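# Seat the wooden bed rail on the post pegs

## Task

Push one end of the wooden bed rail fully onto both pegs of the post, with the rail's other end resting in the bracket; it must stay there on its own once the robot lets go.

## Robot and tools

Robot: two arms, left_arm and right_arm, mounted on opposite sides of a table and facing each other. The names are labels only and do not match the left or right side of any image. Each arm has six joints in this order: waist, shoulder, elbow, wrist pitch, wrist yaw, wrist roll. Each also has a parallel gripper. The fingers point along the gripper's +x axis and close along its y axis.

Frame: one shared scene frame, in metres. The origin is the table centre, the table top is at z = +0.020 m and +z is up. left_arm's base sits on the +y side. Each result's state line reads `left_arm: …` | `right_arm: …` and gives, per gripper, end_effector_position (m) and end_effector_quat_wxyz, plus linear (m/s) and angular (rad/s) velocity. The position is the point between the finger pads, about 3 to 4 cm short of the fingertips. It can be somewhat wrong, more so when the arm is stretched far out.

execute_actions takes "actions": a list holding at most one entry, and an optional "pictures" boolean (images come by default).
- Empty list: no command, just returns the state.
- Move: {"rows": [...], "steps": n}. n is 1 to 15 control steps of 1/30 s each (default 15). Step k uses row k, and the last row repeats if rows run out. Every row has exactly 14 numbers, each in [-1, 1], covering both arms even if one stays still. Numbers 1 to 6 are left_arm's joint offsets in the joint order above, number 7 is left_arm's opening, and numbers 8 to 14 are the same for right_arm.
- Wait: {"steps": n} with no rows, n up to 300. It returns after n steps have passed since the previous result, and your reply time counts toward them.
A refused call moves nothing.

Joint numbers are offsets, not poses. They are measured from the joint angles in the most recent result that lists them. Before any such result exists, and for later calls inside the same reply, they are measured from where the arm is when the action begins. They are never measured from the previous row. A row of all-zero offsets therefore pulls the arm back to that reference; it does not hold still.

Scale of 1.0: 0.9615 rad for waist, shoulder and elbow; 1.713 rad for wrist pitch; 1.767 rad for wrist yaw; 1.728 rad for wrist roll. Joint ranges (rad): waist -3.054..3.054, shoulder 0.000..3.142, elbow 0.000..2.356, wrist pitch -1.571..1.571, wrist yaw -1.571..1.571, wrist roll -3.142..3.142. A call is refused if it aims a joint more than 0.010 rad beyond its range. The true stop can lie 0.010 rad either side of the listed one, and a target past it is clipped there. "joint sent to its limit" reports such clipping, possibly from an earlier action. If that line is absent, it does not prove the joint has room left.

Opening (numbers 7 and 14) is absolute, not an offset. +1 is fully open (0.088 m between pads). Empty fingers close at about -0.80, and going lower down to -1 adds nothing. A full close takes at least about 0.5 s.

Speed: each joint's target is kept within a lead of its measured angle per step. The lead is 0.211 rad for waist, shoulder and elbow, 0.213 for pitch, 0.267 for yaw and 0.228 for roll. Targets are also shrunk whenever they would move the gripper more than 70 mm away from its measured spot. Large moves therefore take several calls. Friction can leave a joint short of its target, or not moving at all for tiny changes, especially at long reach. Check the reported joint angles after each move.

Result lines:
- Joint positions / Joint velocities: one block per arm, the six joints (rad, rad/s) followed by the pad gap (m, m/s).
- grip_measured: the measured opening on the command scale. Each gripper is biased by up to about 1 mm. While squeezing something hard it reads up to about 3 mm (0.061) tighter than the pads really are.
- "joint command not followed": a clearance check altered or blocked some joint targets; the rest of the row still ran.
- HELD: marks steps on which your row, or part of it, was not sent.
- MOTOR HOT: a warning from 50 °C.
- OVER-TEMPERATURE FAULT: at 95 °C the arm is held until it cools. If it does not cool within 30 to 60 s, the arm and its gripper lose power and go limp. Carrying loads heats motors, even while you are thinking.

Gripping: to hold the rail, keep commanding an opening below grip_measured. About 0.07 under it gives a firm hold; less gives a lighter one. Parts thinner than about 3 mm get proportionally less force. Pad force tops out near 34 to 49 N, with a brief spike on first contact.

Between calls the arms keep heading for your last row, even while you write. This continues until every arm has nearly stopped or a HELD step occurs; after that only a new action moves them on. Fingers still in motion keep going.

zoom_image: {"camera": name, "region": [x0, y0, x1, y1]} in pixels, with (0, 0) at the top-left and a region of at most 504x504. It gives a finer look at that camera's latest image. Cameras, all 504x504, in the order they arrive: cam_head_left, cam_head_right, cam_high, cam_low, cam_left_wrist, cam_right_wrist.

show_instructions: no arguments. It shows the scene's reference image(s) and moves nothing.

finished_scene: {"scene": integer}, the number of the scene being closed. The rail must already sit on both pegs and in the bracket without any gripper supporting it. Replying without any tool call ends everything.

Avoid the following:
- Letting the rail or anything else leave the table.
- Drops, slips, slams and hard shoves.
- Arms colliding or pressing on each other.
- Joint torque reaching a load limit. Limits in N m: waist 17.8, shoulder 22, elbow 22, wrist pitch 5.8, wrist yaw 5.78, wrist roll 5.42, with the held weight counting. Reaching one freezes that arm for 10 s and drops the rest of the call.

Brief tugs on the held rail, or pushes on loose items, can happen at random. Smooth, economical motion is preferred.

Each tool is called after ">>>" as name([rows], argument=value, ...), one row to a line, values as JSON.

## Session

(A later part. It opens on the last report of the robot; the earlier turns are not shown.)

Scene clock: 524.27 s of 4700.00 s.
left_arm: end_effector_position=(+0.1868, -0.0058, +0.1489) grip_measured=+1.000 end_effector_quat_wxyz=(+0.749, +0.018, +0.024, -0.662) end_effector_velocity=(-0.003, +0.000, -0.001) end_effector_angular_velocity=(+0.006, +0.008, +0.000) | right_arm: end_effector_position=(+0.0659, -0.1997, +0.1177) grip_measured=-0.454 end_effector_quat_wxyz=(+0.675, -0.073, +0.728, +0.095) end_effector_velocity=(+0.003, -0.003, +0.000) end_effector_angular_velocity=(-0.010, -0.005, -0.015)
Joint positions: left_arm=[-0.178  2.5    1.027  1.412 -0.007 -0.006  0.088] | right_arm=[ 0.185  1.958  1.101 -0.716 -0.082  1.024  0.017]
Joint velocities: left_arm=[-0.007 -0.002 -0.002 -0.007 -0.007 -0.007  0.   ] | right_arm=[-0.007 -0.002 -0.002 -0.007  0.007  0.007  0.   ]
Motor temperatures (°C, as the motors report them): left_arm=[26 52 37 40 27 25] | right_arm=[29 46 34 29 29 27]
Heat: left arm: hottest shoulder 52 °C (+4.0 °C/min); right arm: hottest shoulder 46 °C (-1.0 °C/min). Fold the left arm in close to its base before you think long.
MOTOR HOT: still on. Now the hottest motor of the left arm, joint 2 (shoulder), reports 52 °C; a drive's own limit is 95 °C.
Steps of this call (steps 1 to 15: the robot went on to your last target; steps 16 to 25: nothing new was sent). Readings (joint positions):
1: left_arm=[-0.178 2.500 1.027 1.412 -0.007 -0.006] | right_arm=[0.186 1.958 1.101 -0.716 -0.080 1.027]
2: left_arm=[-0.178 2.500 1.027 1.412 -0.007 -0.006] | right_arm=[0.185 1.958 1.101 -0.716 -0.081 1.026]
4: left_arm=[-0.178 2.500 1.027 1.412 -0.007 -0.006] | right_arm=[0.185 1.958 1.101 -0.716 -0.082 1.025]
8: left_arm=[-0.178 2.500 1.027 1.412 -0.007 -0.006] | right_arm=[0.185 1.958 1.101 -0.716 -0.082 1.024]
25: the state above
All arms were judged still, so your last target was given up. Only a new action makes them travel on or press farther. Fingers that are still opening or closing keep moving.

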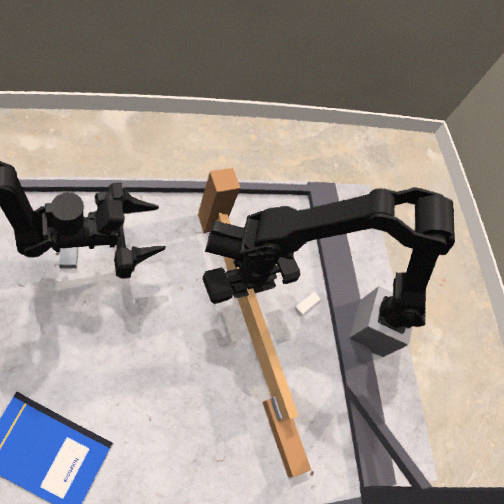

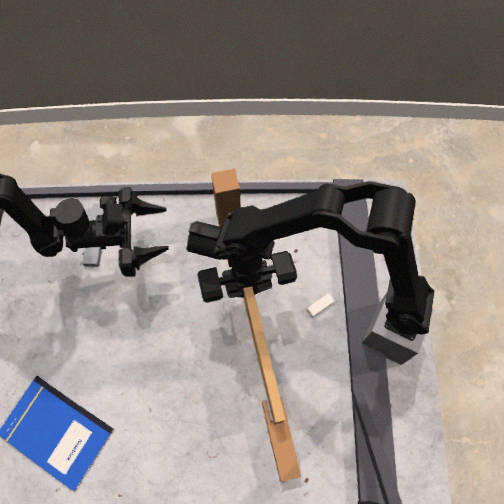

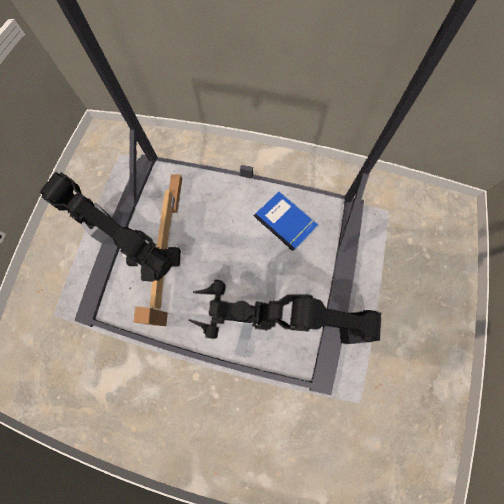

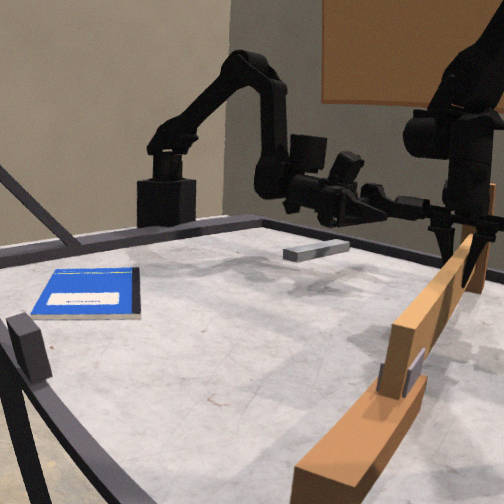

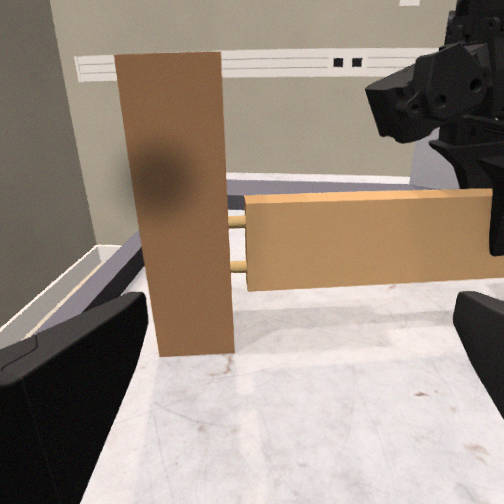

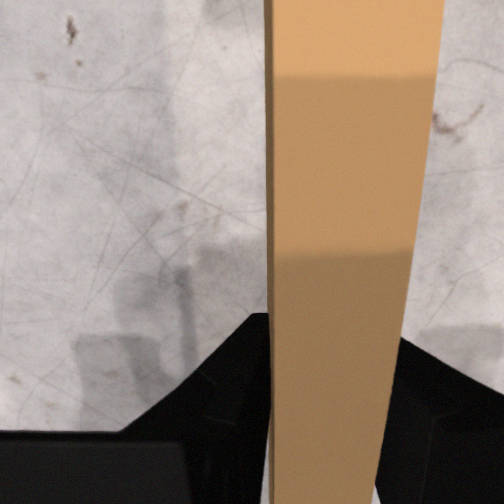

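>>> execute_actions([
  {"rows":[[0,0,0,0,0,0,1,0.03,0,0,0,0.02,0.02,-0.6],[0,0,0,0,0,0,1,0.03,0,0,0,0.02,0.02,-0.6],[0,0,0,0,0,0,1,0.03,0,0,0,0.02,0.02,-0.6],[0,0,0,0,0,0,1,0.03,0,0,0,0.02,0.02,-0.6],[0,0,0,0,0,0,1,0.03,0,0,0,0.02,0.02,-0.6],[0,0,0,0,0,0,1,0.03,-0.028,0.024,0,0.02,0.02,-0.6]]},
], pictures=false)

>>> execute_actions([
  {"steps":15},
])

>>> zoom_image(camera="cam_left_wrist", region=[200, 175, 300, 295])

Scene clock: 529.90 s of 4700.00 s.
left_arm: end_effector_position=(+0.1868, -0.0058, +0.1489) grip_measured=+1.000 end_effector_quat_wxyz=(+0.749, +0.018, +0.024, -0.662) end_effector_velocity=(-0.000, +0.000, -0.001) end_effector_angular_velocity=(+0.008, -0.007, +0.004) | right_arm: end_effector_position=(+0.0642, -0.1994, +0.1175) grip_measured=-0.454 end_effector_quat_wxyz=(+0.686, -0.073, +0.719, +0.085) end_effector_velocity=(-0.001, -0.004, -0.000) end_effector_angular_velocity=(-0.019, +0.013, -0.010)
Joint positions: left_arm=[-0.178  2.5    1.027  1.412 -0.007 -0.006  0.088] | right_arm=[ 0.205  1.958  1.101 -0.716 -0.049  1.06   0.017]
Joint velocities: left_arm=[-0.002 -0.002 -0.002 -0.007 -0.007  0.007  0.   ] | right_arm=[-0.002  0.002  0.002 -0.022 -0.007  0.007 -0.   ]
Motor temperatures (°C, as the motors report them): left_arm=[26 52 37 40 27 25] | right_arm=[29 46 34 29 29 27]
Heat: left arm: hottest shoulder 52 °C (+3.0 °C/min); right arm: hottest shoulder 46 °C (+0.0 °C/min). Fold the left arm in close to its base before you think long.
MOTOR HOT: still on. Now the hottest motor of the left arm, joint 2 (shoulder), reports 52 °C; a drive's own limit is 95 °C.
Steps of this call (steps 1 to 90: nothing new was sent; then 2.13 s passed at rest; steps 91 to 105: all 15 steps of this action). Readings (joint positions):
91: left_arm=[-0.178 2.500 1.027 1.412 -0.007 -0.006] | right_arm=[0.189 1.958 1.101 -0.716 -0.076 1.032]
92: left_arm=[-0.178 2.500 1.027 1.412 -0.007 -0.006] | right_arm=[0.197 1.958 1.101 -0.716 -0.064 1.042]
94: left_arm=[-0.178 2.500 1.027 1.412 -0.007 -0.006] | right_arm=[0.204 1.958 1.101 -0.716 -0.051 1.053]
98: left_arm=[-0.178 2.500 1.027 1.412 -0.007 -0.006] | right_arm=[0.204 1.958 1.101 -0.716 -0.050 1.058]
105: the state above

Scene clock: 530.40 s of 4700.00 s.
left_arm: end_effector_position=(+0.1868, -0.0058, +0.1489) grip_measured=+1.000 end_effector_quat_wxyz=(+0.749, +0.018, +0.024, -0.662) end_effector_velocity=(+0.002, -0.000, +0.000) end_effector_angular_velocity=(+0.003, -0.008, +0.019) | right_arm: end_effector_position=(+0.0642, -0.1994, +0.1175) grip_measured=-0.454 end_effector_quat_wxyz=(+0.686, -0.073, +0.719, +0.085) end_effector_velocity=(-0.002, -0.004, -0.002) end_effector_angular_velocity=(-0.015, +0.012, -0.010)
Joint positions: left_arm=[-0.178  2.5    1.027  1.412 -0.007 -0.006  0.088] | right_arm=[ 0.205  1.958  1.101 -0.717 -0.049  1.06   0.017]
Joint velocities: left_arm=[-0.002 -0.002  0.002 -0.007 -0.022  0.007  0.   ] | right_arm=[-0.002  0.002 -0.007 -0.007 -0.007  0.007 -0.001]
Motor temperatures (°C, as the motors report them): left_arm=[26 52 37 40 27 25] | right_arm=[29 46 34 29 29 27]
Heat: left arm: hottest shoulder 52 °C (+3.0 °C/min); right arm: hottest shoulder 46 °C (+0.0 °C/min). Fold the left arm in close to its base before you think long.
MOTOR HOT: still on. Now the hottest motor of the left arm, joint 2 (shoulder), reports 52 °C; a drive's own limit is 95 °C.
Steps of this call (steps 1 to 15: the robot went on to your last target). Readings (joint positions):
1: left_arm=[-0.178 2.500 1.027 1.412 -0.007 -0.006] | right_arm=[0.205 1.958 1.101 -0.716 -0.049 1.060]
2: left_arm=[-0.178 2.500 1.027 1.412 -0.007 -0.006] | right_arm=[0.205 1.958 1.101 -0.716 -0.049 1.060]
4: left_arm=[-0.178 2.500 1.027 1.412 -0.007 -0.006] | right_arm=[0.205 1.958 1.101 -0.716 -0.049 1.060]
8: left_arm=[-0.178 2.500 1.027 1.412 -0.007 -0.006] | right_arm=[0.205 1.958 1.101 -0.717 -0.049 1.060]
15: the state above
All arms were judged still, so your last target was given up. Only a new action makes them travel on or press farther. Fingers that are still opening or closing keep moving.

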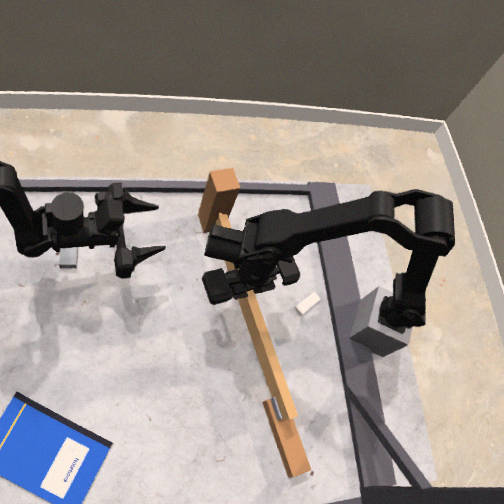

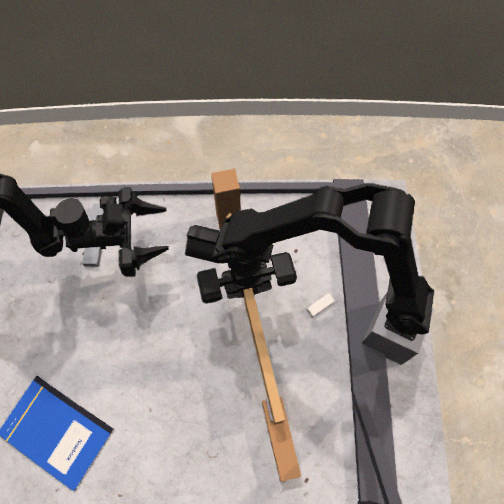

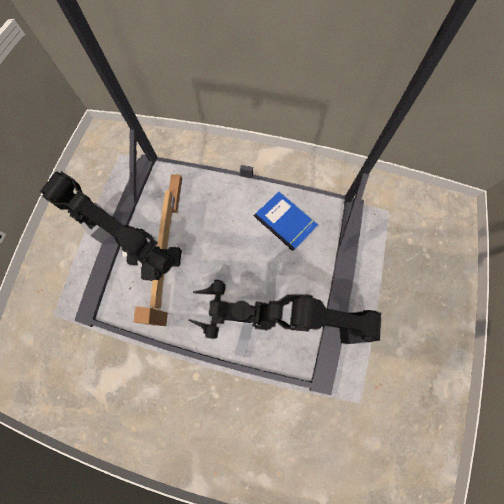

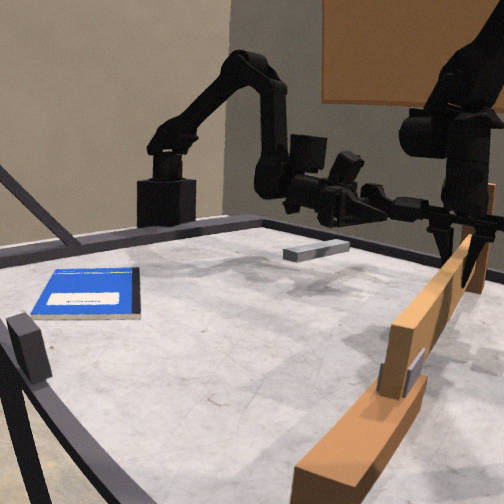

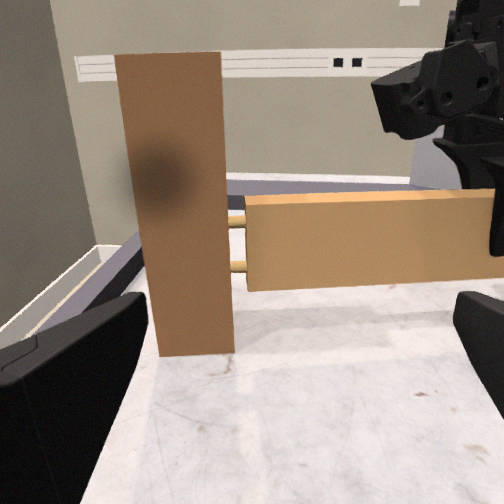

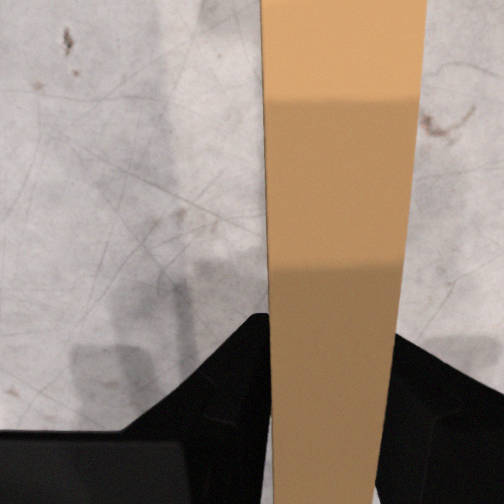

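Region (200, 175, 300, 295) of cam_left_wrist's 504x504 image, scaled by 4.200, with more detail than that image has.

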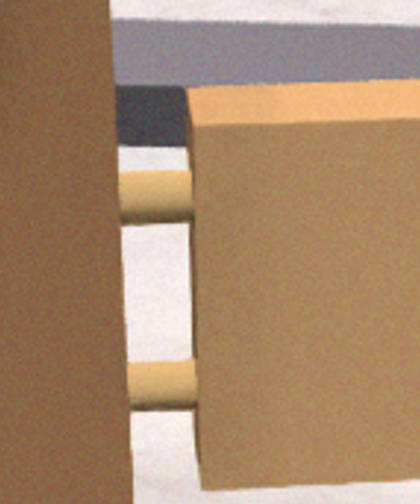

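No motion; larger command.

>>> execute_actions([
  {"rows":[[0,0,0,0,0,0,1,0,-0.036,0.027,0,0,0,-0.6]]},
], pictures=false)

>>> execute_actions([
  {"steps":15},
])

>>> zoom_image(camera="cam_left_wrist", region=[200, 175, 300, 295])

Scene clock: 534.07 s of 4700.00 s.
left_arm: end_effector_position=(+0.1868, -0.0058, +0.1489) grip_measured=+1.000 end_effector_quat_wxyz=(+0.749, +0.018, +0.024, -0.662) end_effector_velocity=(-0.000, -0.000, +0.005) end_effector_angular_velocity=(-0.013, +0.005, +0.005) | right_arm: end_effector_position=(+0.0643, -0.1991, +0.1179) grip_measured=-0.454 end_effector_quat_wxyz=(+0.686, -0.072, +0.719, +0.085) end_effector_velocity=(-0.002, -0.005, +0.000) end_effector_angular_velocity=(-0.018, +0.013, +0.020)
Joint positions: left_arm=[-0.178  2.5    1.027  1.412 -0.007 -0.006  0.088] | right_arm=[ 0.205  1.957  1.102 -0.717 -0.049  1.061  0.017]
Joint velocities: left_arm=[-0.002 -0.007 -0.002  0.007 -0.007 -0.007  0.   ] | right_arm=[-0.002 -0.002 -0.002 -0.022 -0.007 -0.022  0.   ]
Motor temperatures (°C, as the motors report them): left_arm=[26 52 36 40 27 25] | right_arm=[29 47 35 29 29 27]
Heat: left arm: hottest shoulder 52 °C (+2.0 °C/min); right arm: hottest shoulder 47 °C (+0.0 °C/min). Fold the left arm in close to its base before you think long.
MOTOR HOT: still on. Now the hottest motor of the left arm, joint 2 (shoulder), reports 52 °C; a drive's own limit is 95 °C.
Steps of this call (steps 1 to 90: nothing new was sent; then 0.17 s passed at rest; steps 91 to 105: all 15 steps of this action). Readings (joint positions):
91: left_arm=[-0.178 2.500 1.027 1.412 -0.007 -0.006] | right_arm=[0.205 1.957 1.102 -0.717 -0.049 1.061]
92: left_arm=[-0.178 2.500 1.027 1.412 -0.007 -0.006] | right_arm=[0.205 1.957 1.102 -0.717 -0.049 1.061]
94: left_arm=[-0.178 2.500 1.027 1.412 -0.007 -0.006] | right_arm=[0.205 1.957 1.102 -0.717 -0.049 1.061]
98: left_arm=[-0.178 2.500 1.027 1.412 -0.007 -0.006] | right_arm=[0.205 1.957 1.102 -0.717 -0.049 1.061]
105: the state above

Scene clock: 534.57 s of 4700.00 s.
left_arm: end_effector_position=(+0.1868, -0.0058, +0.1489) grip_measured=+1.000 end_effector_quat_wxyz=(+0.749, +0.018, +0.024, -0.662) end_effector_velocity=(-0.003, +0.001, -0.010) end_effector_angular_velocity=(+0.040, +0.012, +0.000) | right_arm: end_effector_position=(+0.0643, -0.1991, +0.1179) grip_measured=-0.454 end_effector_quat_wxyz=(+0.686, -0.072, +0.719, +0.085) end_effector_velocity=(+0.002, +0.001, +0.002) end_effector_angular_velocity=(+0.010, -0.011, +0.005)
Joint positions: left_arm=[-0.178  2.5    1.027  1.412 -0.007 -0.006  0.088] | right_arm=[ 0.205  1.957  1.102 -0.717 -0.049  1.061  0.017]
Joint velocities: left_arm=[-0.007  0.002 -0.002 -0.037 -0.007 -0.007  0.   ] | right_arm=[-0.002 -0.007 -0.002  0.007  0.007 -0.007  0.   ]
Motor temperatures (°C, as the motors report them): left_arm=[26 52 36 40 27 25] | right_arm=[29 47 35 29 29 27]
Heat: left arm: hottest shoulder 52 °C (+2.0 °C/min); right arm: hottest shoulder 47 °C (+0.0 °C/min). Fold the left arm in close to its base before you think long.
MOTOR HOT: still on. Now the hottest motor of the left arm, joint 2 (shoulder), reports 52 °C; a drive's own limit is 95 °C.
Steps of this call (steps 1 to 15: the robot went on to your last target). Readings (joint positions):
1: left_arm=[-0.178 2.500 1.027 1.412 -0.007 -0.006] | right_arm=[0.205 1.957 1.102 -0.717 -0.049 1.061]
2: left_arm=[-0.178 2.500 1.027 1.412 -0.007 -0.006] | right_arm=[0.205 1.957 1.102 -0.717 -0.049 1.061]
4: left_arm=[-0.178 2.500 1.027 1.412 -0.007 -0.006] | right_arm=[0.205 1.957 1.102 -0.717 -0.049 1.061]
8: left_arm=[-0.178 2.500 1.027 1.412 -0.007 -0.006] | right_arm=[0.205 1.957 1.102 -0.717 -0.049 1.061]
15: the state above
All arms were judged still, so your last target was given up. Only a new action makes them travel on or press farther. Fingers that are still opening or closing keep moving.

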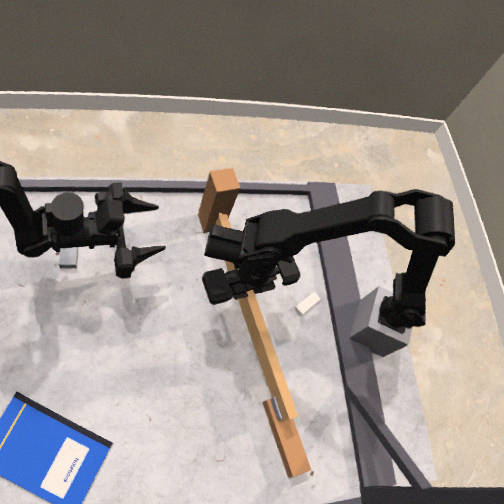

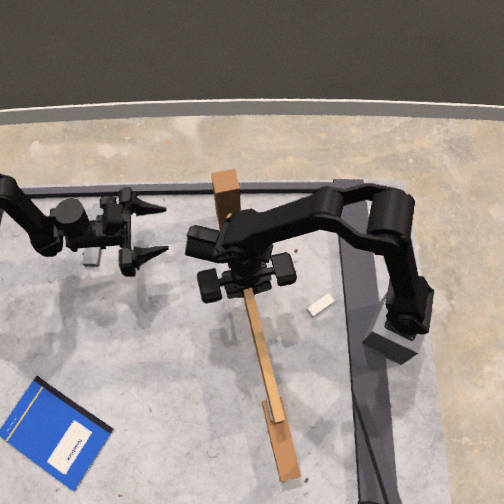

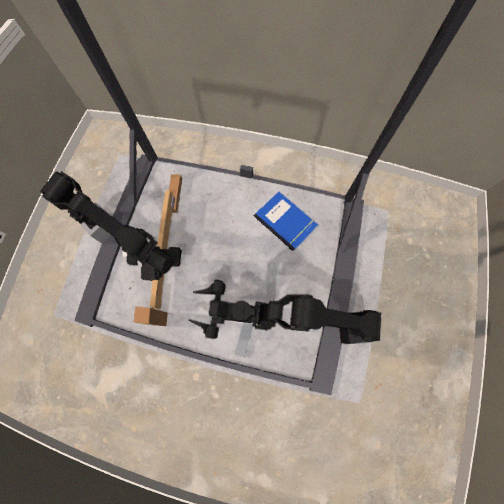

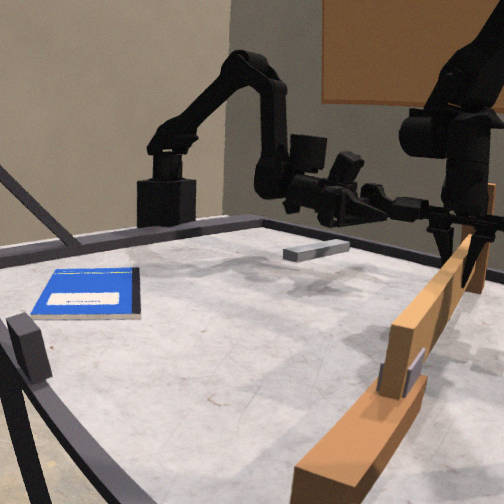

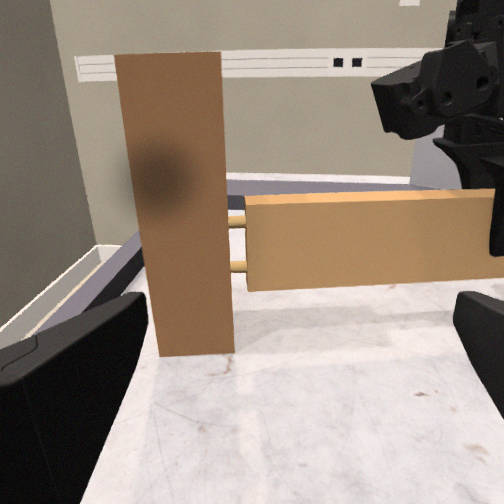

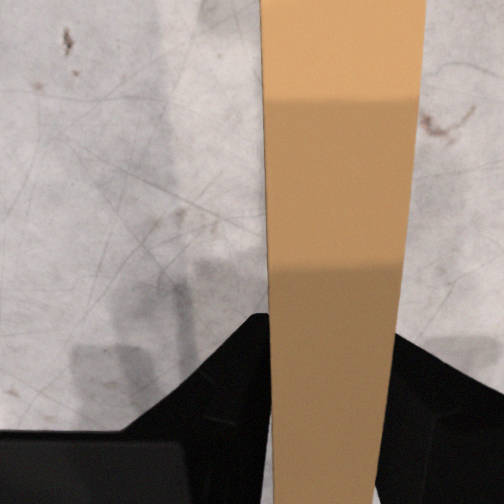

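Region (200, 175, 300, 295) of cam_left_wrist's 504x504 image, scaled by 4.200, with more detail than that image has.

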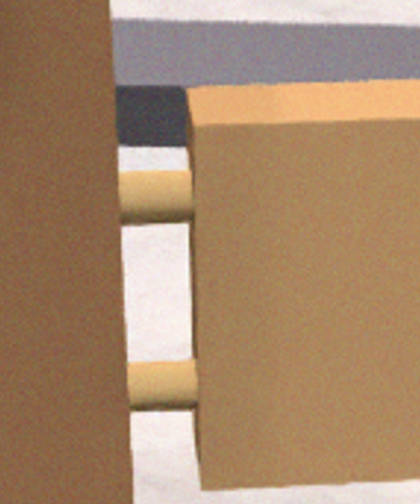

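>>> execute_actions([
  {"rows":[[0,0,0,0,0,0,1,0,0,-0.014,0,0,0,-0.6],[0,0,0,0,0,0,1,0,0,-0.014,0,0,0,-0.6],[0,0,0,0,0,0,1,0,0,-0.014,0,0,0,-0.6],[0,0,0,0,0,0,1,0,0,-0.014,0,0,0,-0.6],[0,0,0,0,0,0,1,0,0,-0.014,0,0,0,-0.6],[0,0,0,0,0,0,1,0,0,-0.014,0,0,0,-0.6],[0,0,0,0,0,0,1,0,0,-0.014,0,0,0,-0.6],[0,0,0,0,0,0,1,0,0,-0.014,0,0,0,-0.6],[0,0,0,0,0,0,1,0,0,-0.014,0,0,0,-0.6],[0,0,0,0,0,0,1,-0.06,0,-0.014,0,0,-0.035,-0.6]]},
], pictures=false)

>>> execute_actions([
  {"steps":25},
])

>>> zoom_image(camera="cam_left_wrist", region=[200, 175, 300, 295])

Scene clock: 539.50 s of 4700.00 s.
left_arm: end_effector_position=(+0.1868, -0.0058, +0.1489) grip_measured=+1.000 end_effector_quat_wxyz=(+0.749, +0.018, +0.024, -0.662) end_effector_velocity=(-0.000, -0.000, +0.001) end_effector_angular_velocity=(-0.008, +0.006, +0.005) | right_arm: end_effector_position=(+0.0656, -0.2011, +0.1172) grip_measured=-0.454 end_effector_quat_wxyz=(+0.674, -0.072, +0.729, +0.093) end_effector_velocity=(-0.001, -0.001, +0.002) end_effector_angular_velocity=(+0.010, +0.020, +0.058)
Joint positions: left_arm=[-0.178  2.5    1.027  1.412 -0.007 -0.006  0.088] | right_arm=[ 0.183  1.957  1.097 -0.716 -0.084  1.027  0.017]
Joint velocities: left_arm=[-0.002  0.002  0.002  0.007 -0.007 -0.007  0.   ] | right_arm=[-0.007 -0.007 -0.002 -0.007 -0.022 -0.066 -0.   ]
Motor temperatures (°C, as the motors report them): left_arm=[26 52 36 41 27 25] | right_arm=[29 48 35 29 29 27]
Heat: left arm: hottest shoulder 52 °C (+2.0 °C/min); right arm: hottest shoulder 48 °C (+0.0 °C/min). Fold the left arm in close to its base before you think long.
MOTOR HOT: still on. Now the hottest motor of the left arm, joint 2 (shoulder), reports 52 °C; a drive's own limit is 95 °C.
Steps of this call (steps 1 to 90: nothing new was sent; then 1.43 s passed at rest; steps 91 to 105: all 15 steps of this action). Readings (joint positions):
91: left_arm=[-0.178 2.500 1.027 1.412 -0.007 -0.006] | right_arm=[0.205 1.957 1.101 -0.717 -0.049 1.061]
92: left_arm=[-0.178 2.500 1.027 1.412 -0.007 -0.006] | right_arm=[0.205 1.957 1.100 -0.717 -0.049 1.062]
94: left_arm=[-0.178 2.500 1.027 1.412 -0.007 -0.006] | right_arm=[0.205 1.957 1.099 -0.717 -0.049 1.062]
98: left_arm=[-0.178 2.500 1.027 1.412 -0.007 -0.006] | right_arm=[0.205 1.957 1.098 -0.717 -0.049 1.062]
105: the state above

Scene clock: 540.33 s of 4700.00 s.
left_arm: end_effector_position=(+0.1868, -0.0058, +0.1489) grip_measured=+1.000 end_effector_quat_wxyz=(+0.749, +0.018, +0.024, -0.662) end_effector_velocity=(-0.002, -0.001, +0.000) end_effector_angular_velocity=(+0.001, +0.008, -0.009) | right_arm: end_effector_position=(+0.0657, -0.2011, +0.1172) grip_measured=-0.454 end_effector_quat_wxyz=(+0.673, -0.073, +0.730, +0.095) end_effector_velocity=(-0.004, +0.002, -0.001) end_effector_angular_velocity=(+0.010, +0.020, +0.010)
Joint positions: left_arm=[-0.178  2.5    1.027  1.412 -0.007 -0.006  0.088] | right_arm=[ 0.182  1.957  1.097 -0.716 -0.086  1.022  0.017]
Joint velocities: left_arm=[-0.002 -0.002  0.002 -0.007  0.007 -0.007  0.   ] | right_arm=[ 0.002  0.002 -0.002  0.007 -0.022 -0.007 -0.   ]
Motor temperatures (°C, as the motors report them): left_arm=[26 52 36 41 27 25] | right_arm=[29 48 35 29 29 27]
Heat: left arm: hottest shoulder 52 °C (+2.0 °C/min); right arm: hottest shoulder 48 °C (+0.0 °C/min). Fold the left arm in close to its base before you think long.
MOTOR HOT: still on. Now the hottest motor of the left arm, joint 2 (shoulder), reports 52 °C; a drive's own limit is 95 °C.
Steps of this call (steps 1 to 15: the robot went on to your last target; steps 16 to 25: nothing new was sent). Readings (joint positions):
1: left_arm=[-0.178 2.500 1.027 1.412 -0.007 -0.006] | right_arm=[0.183 1.957 1.097 -0.716 -0.084 1.025]
2: left_arm=[-0.178 2.500 1.027 1.412 -0.007 -0.006] | right_arm=[0.183 1.957 1.097 -0.716 -0.085 1.024]
4: left_arm=[-0.178 2.500 1.027 1.412 -0.007 -0.006] | right_arm=[0.182 1.957 1.097 -0.716 -0.085 1.023]
8: left_arm=[-0.178 2.500 1.027 1.412 -0.007 -0.006] | right_arm=[0.182 1.957 1.097 -0.716 -0.086 1.022]
25: the state above
All arms were judged still, so your last target was given up. Only a new action makes them travel on or press farther. Fingers that are still opening or closing keep moving.

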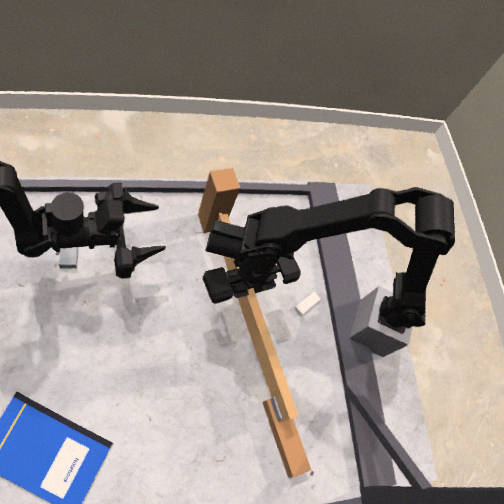

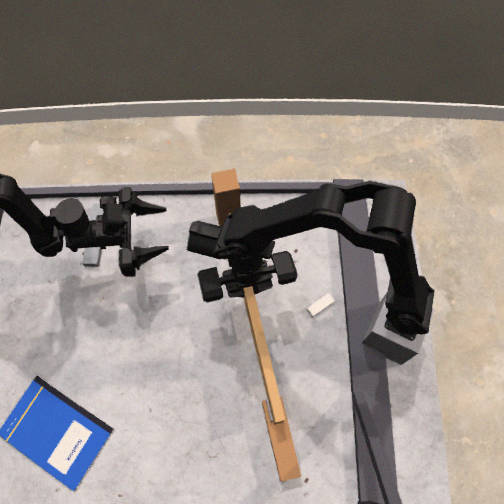

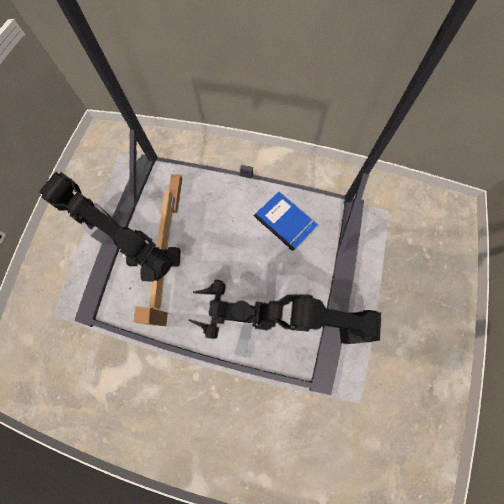

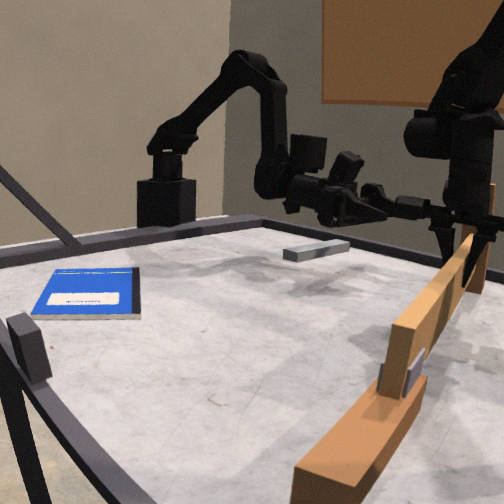

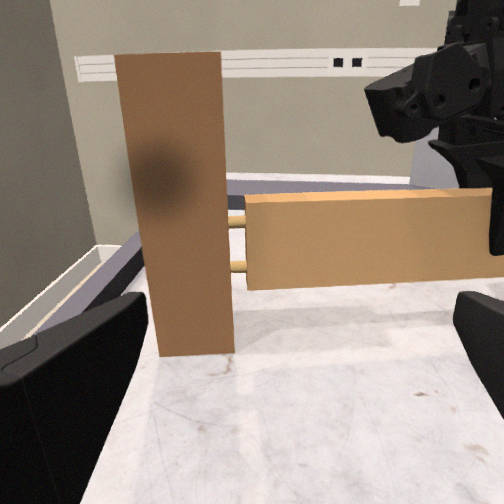

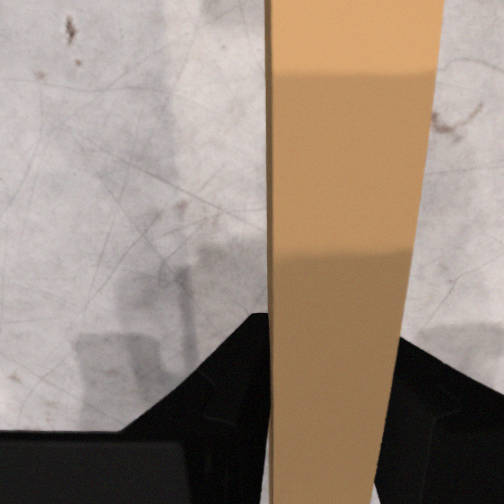

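Region (200, 175, 300, 295) of cam_left_wrist's 504x504 image, scaled by 4.200, with more detail than that image has.

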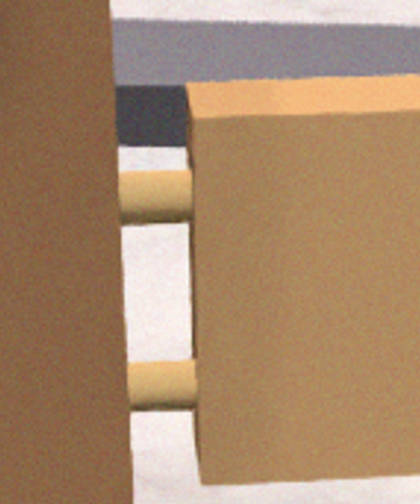

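>>> execute_actions([
  {"rows":[[0,0,0,0,0,0,1,0.03,0,0,0,0.02,0.02,-0.6],[0,0,0,0,0,0,1,0.03,0,0,0,0.02,0.02,-0.6],[0,0,0,0,0,0,1,0.03,0,0,0,0.02,0.02,-0.6],[0,0,0,0,0,0,1,0.03,0,0,0,0.02,0.02,-0.6],[0,0,0,0,0,0,1,0.03,0,0,0,0.02,0.02,-0.6],[0,0,0,0,0,0,1,0.03,-0.036,0,0,0.02,0.02,-0.6]]},
], pictures=false)

>>> execute_actions([
  {"steps":15},
])

>>> zoom_image(camera="cam_left_wrist", region=[200, 175, 300, 295])

Scene clock: 545.97 s of 4700.00 s.
left_arm: end_effector_position=(+0.1868, -0.0058, +0.1489) grip_measured=+1.000 end_effector_quat_wxyz=(+0.749, +0.018, +0.024, -0.662) end_effector_velocity=(-0.000, +0.002, -0.003) end_effector_angular_velocity=(+0.009, +0.023, +0.006) | right_arm: end_effector_position=(+0.0643, -0.1999, +0.1179) grip_measured=-0.454 end_effector_quat_wxyz=(+0.685, -0.071, +0.720, +0.086) end_effector_velocity=(-0.002, -0.007, -0.001) end_effector_angular_velocity=(-0.023, +0.015, +0.005)
Joint positions: left_arm=[-0.178  2.5    1.027  1.412 -0.007 -0.006  0.088] | right_arm=[ 0.202  1.953  1.097 -0.714 -0.053  1.059  0.017]
Joint velocities: left_arm=[-0.002 -0.002 -0.007 -0.007 -0.007 -0.022  0.   ] | right_arm=[-0.002 -0.002 -0.007 -0.022 -0.007 -0.007  0.   ]
Motor temperatures (°C, as the motors report them): left_arm=[26 52 36 41 27 25] | right_arm=[29 48 35 29 29 27]
Heat: left arm: hottest shoulder 52 °C (+1.0 °C/min); right arm: hottest shoulder 48 °C (+1.0 °C/min). Fold the left arm in close to its base before you think long.
MOTOR HOT: still on. Now the hottest motor of the left arm, joint 2 (shoulder), reports 52 °C; a drive's own limit is 95 °C.
Steps of this call (steps 1 to 90: nothing new was sent; then 2.13 s passed at rest; steps 91 to 105: all 15 steps of this action). Readings (joint positions):
91: left_arm=[-0.178 2.500 1.027 1.412 -0.007 -0.006] | right_arm=[0.187 1.957 1.097 -0.716 -0.080 1.031]
92: left_arm=[-0.178 2.500 1.027 1.412 -0.007 -0.006] | right_arm=[0.194 1.957 1.097 -0.715 -0.067 1.040]
94: left_arm=[-0.178 2.500 1.027 1.412 -0.007 -0.006] | right_arm=[0.201 1.957 1.097 -0.714 -0.057 1.051]
98: left_arm=[-0.178 2.500 1.027 1.412 -0.007 -0.006] | right_arm=[0.202 1.955 1.097 -0.714 -0.054 1.057]
105: the state above

Scene clock: 546.47 s of 4700.00 s.
left_arm: end_effector_position=(+0.1868, -0.0058, +0.1489) grip_measured=+1.000 end_effector_quat_wxyz=(+0.749, +0.018, +0.024, -0.662) end_effector_velocity=(-0.003, -0.001, +0.000) end_effector_angular_velocity=(+0.002, +0.007, +0.000) | right_arm: end_effector_position=(+0.0643, -0.1999, +0.1179) grip_measured=-0.454 end_effector_quat_wxyz=(+0.685, -0.071, +0.720, +0.086) end_effector_velocity=(-0.001, -0.002, +0.000) end_effector_angular_velocity=(-0.005, +0.009, -0.010)
Joint positions: left_arm=[-0.178  2.5    1.027  1.412 -0.007 -0.006  0.088] | right_arm=[ 0.203  1.953  1.097 -0.714 -0.053  1.059  0.017]
Joint velocities: left_arm=[-0.007 -0.002  0.002 -0.007 -0.007 -0.007  0.   ] | right_arm=[-0.002 -0.002 -0.002 -0.007 -0.007  0.007  0.   ]
Motor temperatures (°C, as the motors report them): left_arm=[26 52 36 41 27 25] | right_arm=[29 48 35 29 29 27]
Heat: left arm: hottest shoulder 52 °C (+1.0 °C/min); right arm: hottest shoulder 48 °C (+1.0 °C/min). Fold the left arm in close to its base before you think long.
MOTOR HOT: still on. Now the hottest motor of the left arm, joint 2 (shoulder), reports 52 °C; a drive's own limit is 95 °C.
Steps of this call (steps 1 to 15: the robot went on to your last target). Readings (joint positions):
1: left_arm=[-0.178 2.500 1.027 1.412 -0.007 -0.006] | right_arm=[0.202 1.953 1.097 -0.714 -0.053 1.059]
2: left_arm=[-0.178 2.500 1.027 1.412 -0.007 -0.006] | right_arm=[0.202 1.953 1.097 -0.714 -0.053 1.059]
4: left_arm=[-0.178 2.500 1.027 1.412 -0.007 -0.006] | right_arm=[0.203 1.953 1.097 -0.714 -0.053 1.059]
8: left_arm=[-0.178 2.500 1.027 1.412 -0.007 -0.006] | right_arm=[0.203 1.953 1.097 -0.714 -0.053 1.059]
15: the state above
All arms were judged still, so your last target was given up. Only a new action makes them travel on or press farther. Fingers that are still opening or closing keep moving.

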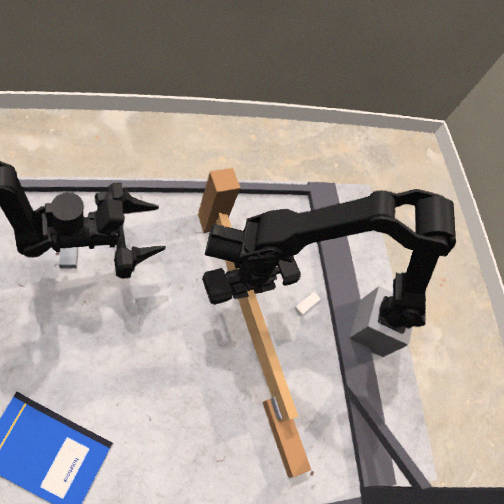

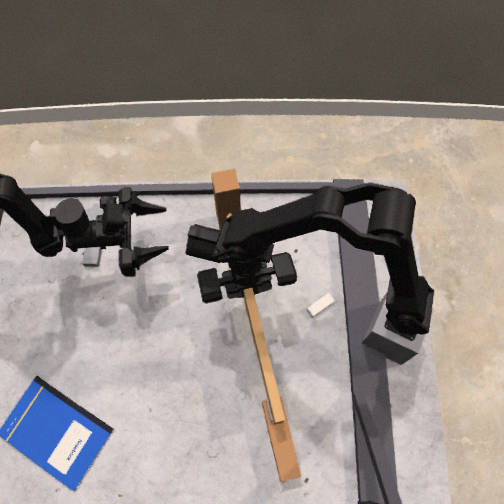

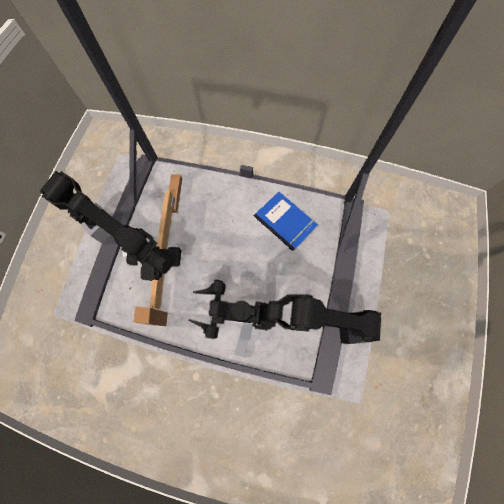

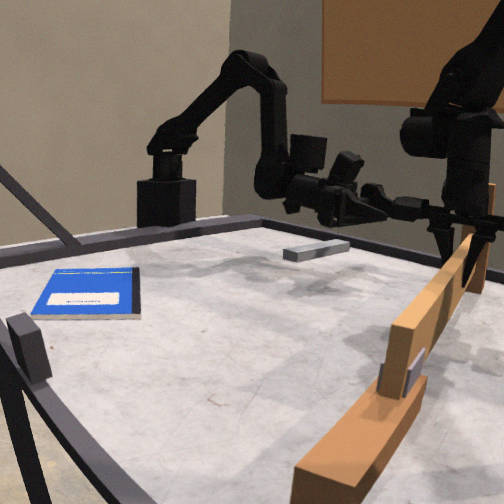

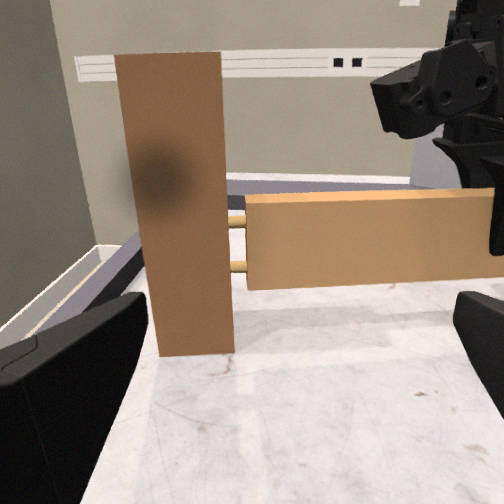

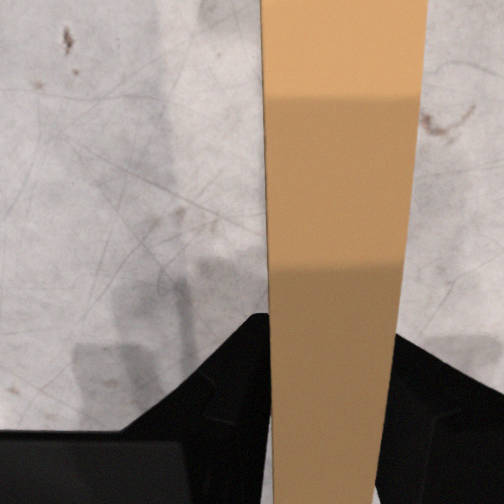

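Region (200, 175, 300, 295) of cam_left_wrist's 504x504 image, scaled by 4.200, with more detail than that image has.

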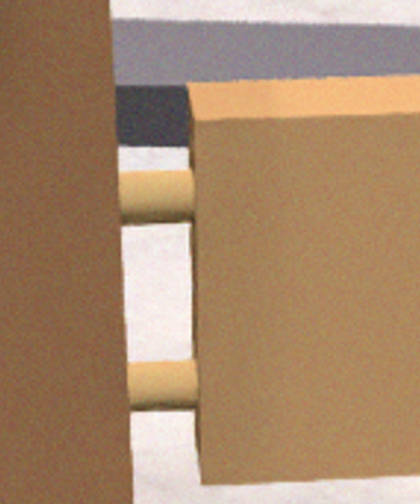

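Push again, with slight −y.

>>> execute_actions([
  {"rows":[[0,0,0,0,0,0,1,-0.06,-0.02,0,-0.003,0,-0.035,-0.6]]},
], pictures=false)

>>> execute_actions([
  {"steps":20},
])

>>> zoom_image(camera="cam_left_wrist", region=[200, 175, 300, 295])

Scene clock: 549.47 s of 4700.00 s.
left_arm: end_effector_position=(+0.1868, -0.0058, +0.1489) grip_measured=+1.000 end_effector_quat_wxyz=(+0.749, +0.018, +0.024, -0.662) end_effector_velocity=(+0.002, -0.000, +0.000) end_effector_angular_velocity=(+0.002, +0.007, +0.010) | right_arm: end_effector_position=(+0.0661, -0.2005, +0.1183) grip_measured=-0.454 end_effector_quat_wxyz=(+0.673, -0.071, +0.730, +0.097) end_effector_velocity=(-0.002, -0.004, +0.002) end_effector_angular_velocity=(-0.013, +0.012, +0.005)
Joint positions: left_arm=[-0.178  2.5    1.027  1.412 -0.007 -0.006  0.088] | right_arm=[ 0.18   1.953  1.097 -0.715 -0.089  1.02   0.017]
Joint velocities: left_arm=[ 0.002 -0.002  0.002 -0.007 -0.007 -0.007  0.   ] | right_arm=[-0.002 -0.007 -0.002 -0.022 -0.007 -0.007  0.   ]
Motor temperatures (°C, as the motors report them): left_arm=[26 52 36 41 27 25] | right_arm=[29 49 35 29 29 27]
Heat: left arm: hottest shoulder 52 °C (+1.0 °C/min); right arm: hottest shoulder 49 °C (+2.0 °C/min). Fold the left arm in close to its base before you think long.
MOTOR HOT: still on. Now the hottest motor of the left arm, joint 2 (shoulder), reports 52 °C; a drive's own limit is 95 °C.
Steps of this call (steps 1 to 75: nothing new was sent; steps 76 to 90: all 15 steps of this action). Readings (joint positions):
76: left_arm=[-0.178 2.500 1.027 1.412 -0.007 -0.006] | right_arm=[0.197 1.953 1.097 -0.714 -0.059 1.050]
77: left_arm=[-0.178 2.500 1.027 1.412 -0.007 -0.006] | right_arm=[0.189 1.953 1.097 -0.714 -0.073 1.040]
79: left_arm=[-0.178 2.500 1.027 1.412 -0.007 -0.006] | right_arm=[0.183 1.953 1.097 -0.715 -0.085 1.029]
83: left_arm=[-0.178 2.500 1.027 1.412 -0.007 -0.006] | right_arm=[0.181 1.953 1.097 -0.715 -0.088 1.022]
90: the state above

Scene clock: 550.13 s of 4700.00 s.
left_arm: end_effector_position=(+0.1868, -0.0058, +0.1489) grip_measured=+1.000 end_effector_quat_wxyz=(+0.749, +0.018, +0.024, -0.662) end_effector_velocity=(-0.002, +0.000, -0.004) end_effector_angular_velocity=(+0.023, -0.004, -0.010) | right_arm: end_effector_position=(+0.0661, -0.2005, +0.1183) grip_measured=-0.454 end_effector_quat_wxyz=(+0.673, -0.071, +0.730, +0.097) end_effector_velocity=(+0.000, -0.003, -0.001) end_effector_angular_velocity=(-0.009, +0.011, -0.000)
Joint positions: left_arm=[-0.178  2.5    1.027  1.412 -0.007 -0.006  0.088] | right_arm=[ 0.18   1.953  1.097 -0.715 -0.089  1.02   0.017]
Joint velocities: left_arm=[-0.002 -0.002 -0.002 -0.022  0.007  0.007  0.   ] | right_arm=[-0.007  0.002 -0.002 -0.007 -0.007 -0.007  0.   ]
Motor temperatures (°C, as the motors report them): left_arm=[26 52 36 41 27 25] | right_arm=[29 49 35 29 29 27]
Heat: left arm: hottest shoulder 52 °C (+1.0 °C/min); right arm: hottest shoulder 49 °C (+2.0 °C/min). Fold the left arm in close to its base before you think long.
MOTOR HOT: still on. Now the hottest motor of the left arm, joint 2 (shoulder), reports 52 °C; a drive's own limit is 95 °C.
Steps of this call (steps 1 to 15: the robot went on to your last target; steps 16 to 20: nothing new was sent). Readings (joint positions):
1: left_arm=[-0.178 2.500 1.027 1.412 -0.007 -0.006] | right_arm=[0.180 1.953 1.097 -0.715 -0.089 1.020]
2: left_arm=[-0.178 2.500 1.027 1.412 -0.007 -0.006] | right_arm=[0.180 1.953 1.097 -0.715 -0.089 1.020]
4: left_arm=[-0.178 2.500 1.027 1.412 -0.007 -0.006] | right_arm=[0.180 1.953 1.097 -0.715 -0.089 1.020]
8: left_arm=[-0.178 2.500 1.027 1.412 -0.007 -0.006] | right_arm=[0.180 1.953 1.097 -0.715 -0.089 1.020]
20: the state above
All arms were judged still, so your last target was given up. Only a new action makes them travel on or press farther. Fingers that are still opening or closing keep moving.

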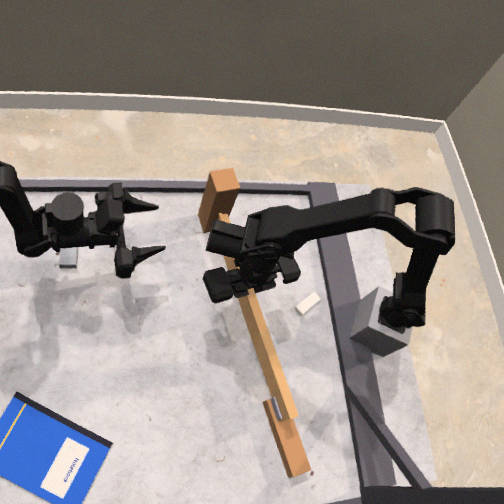

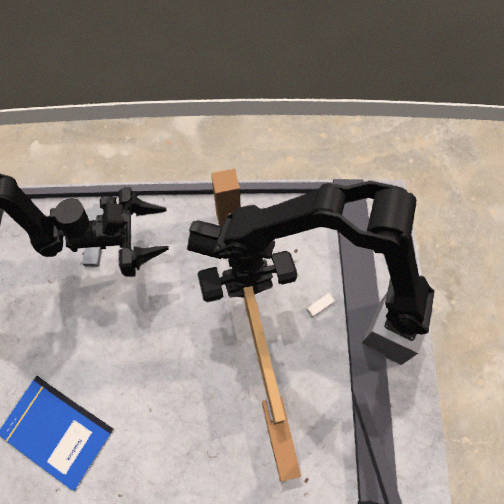

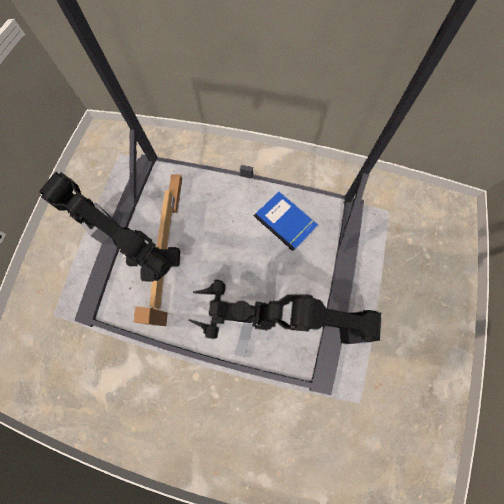

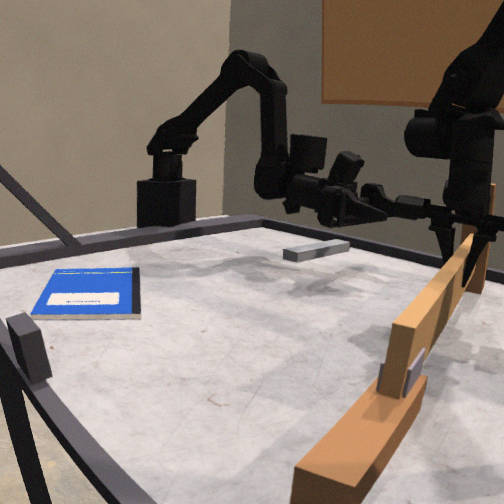

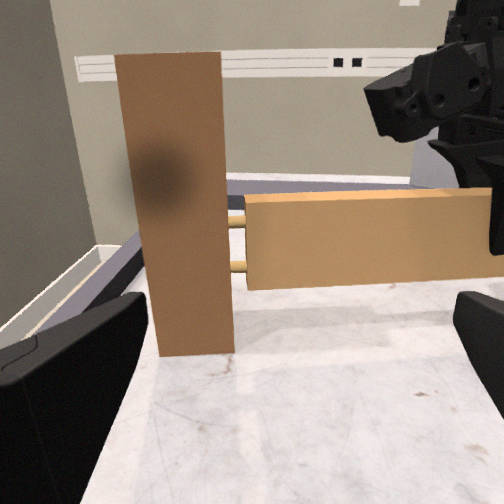

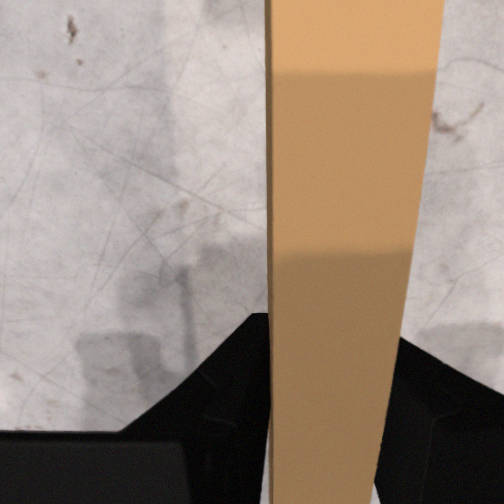

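Region (200, 175, 300, 295) of cam_left_wrist's 504x504 image, scaled by 4.200, with more detail than that image has.

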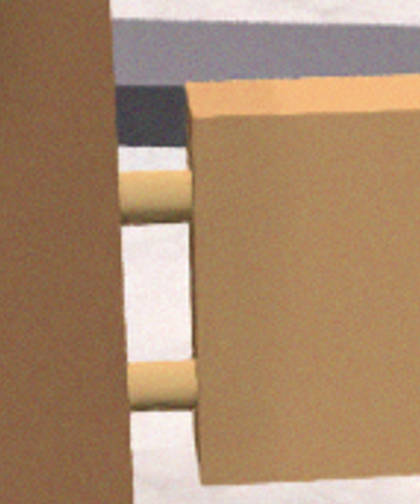

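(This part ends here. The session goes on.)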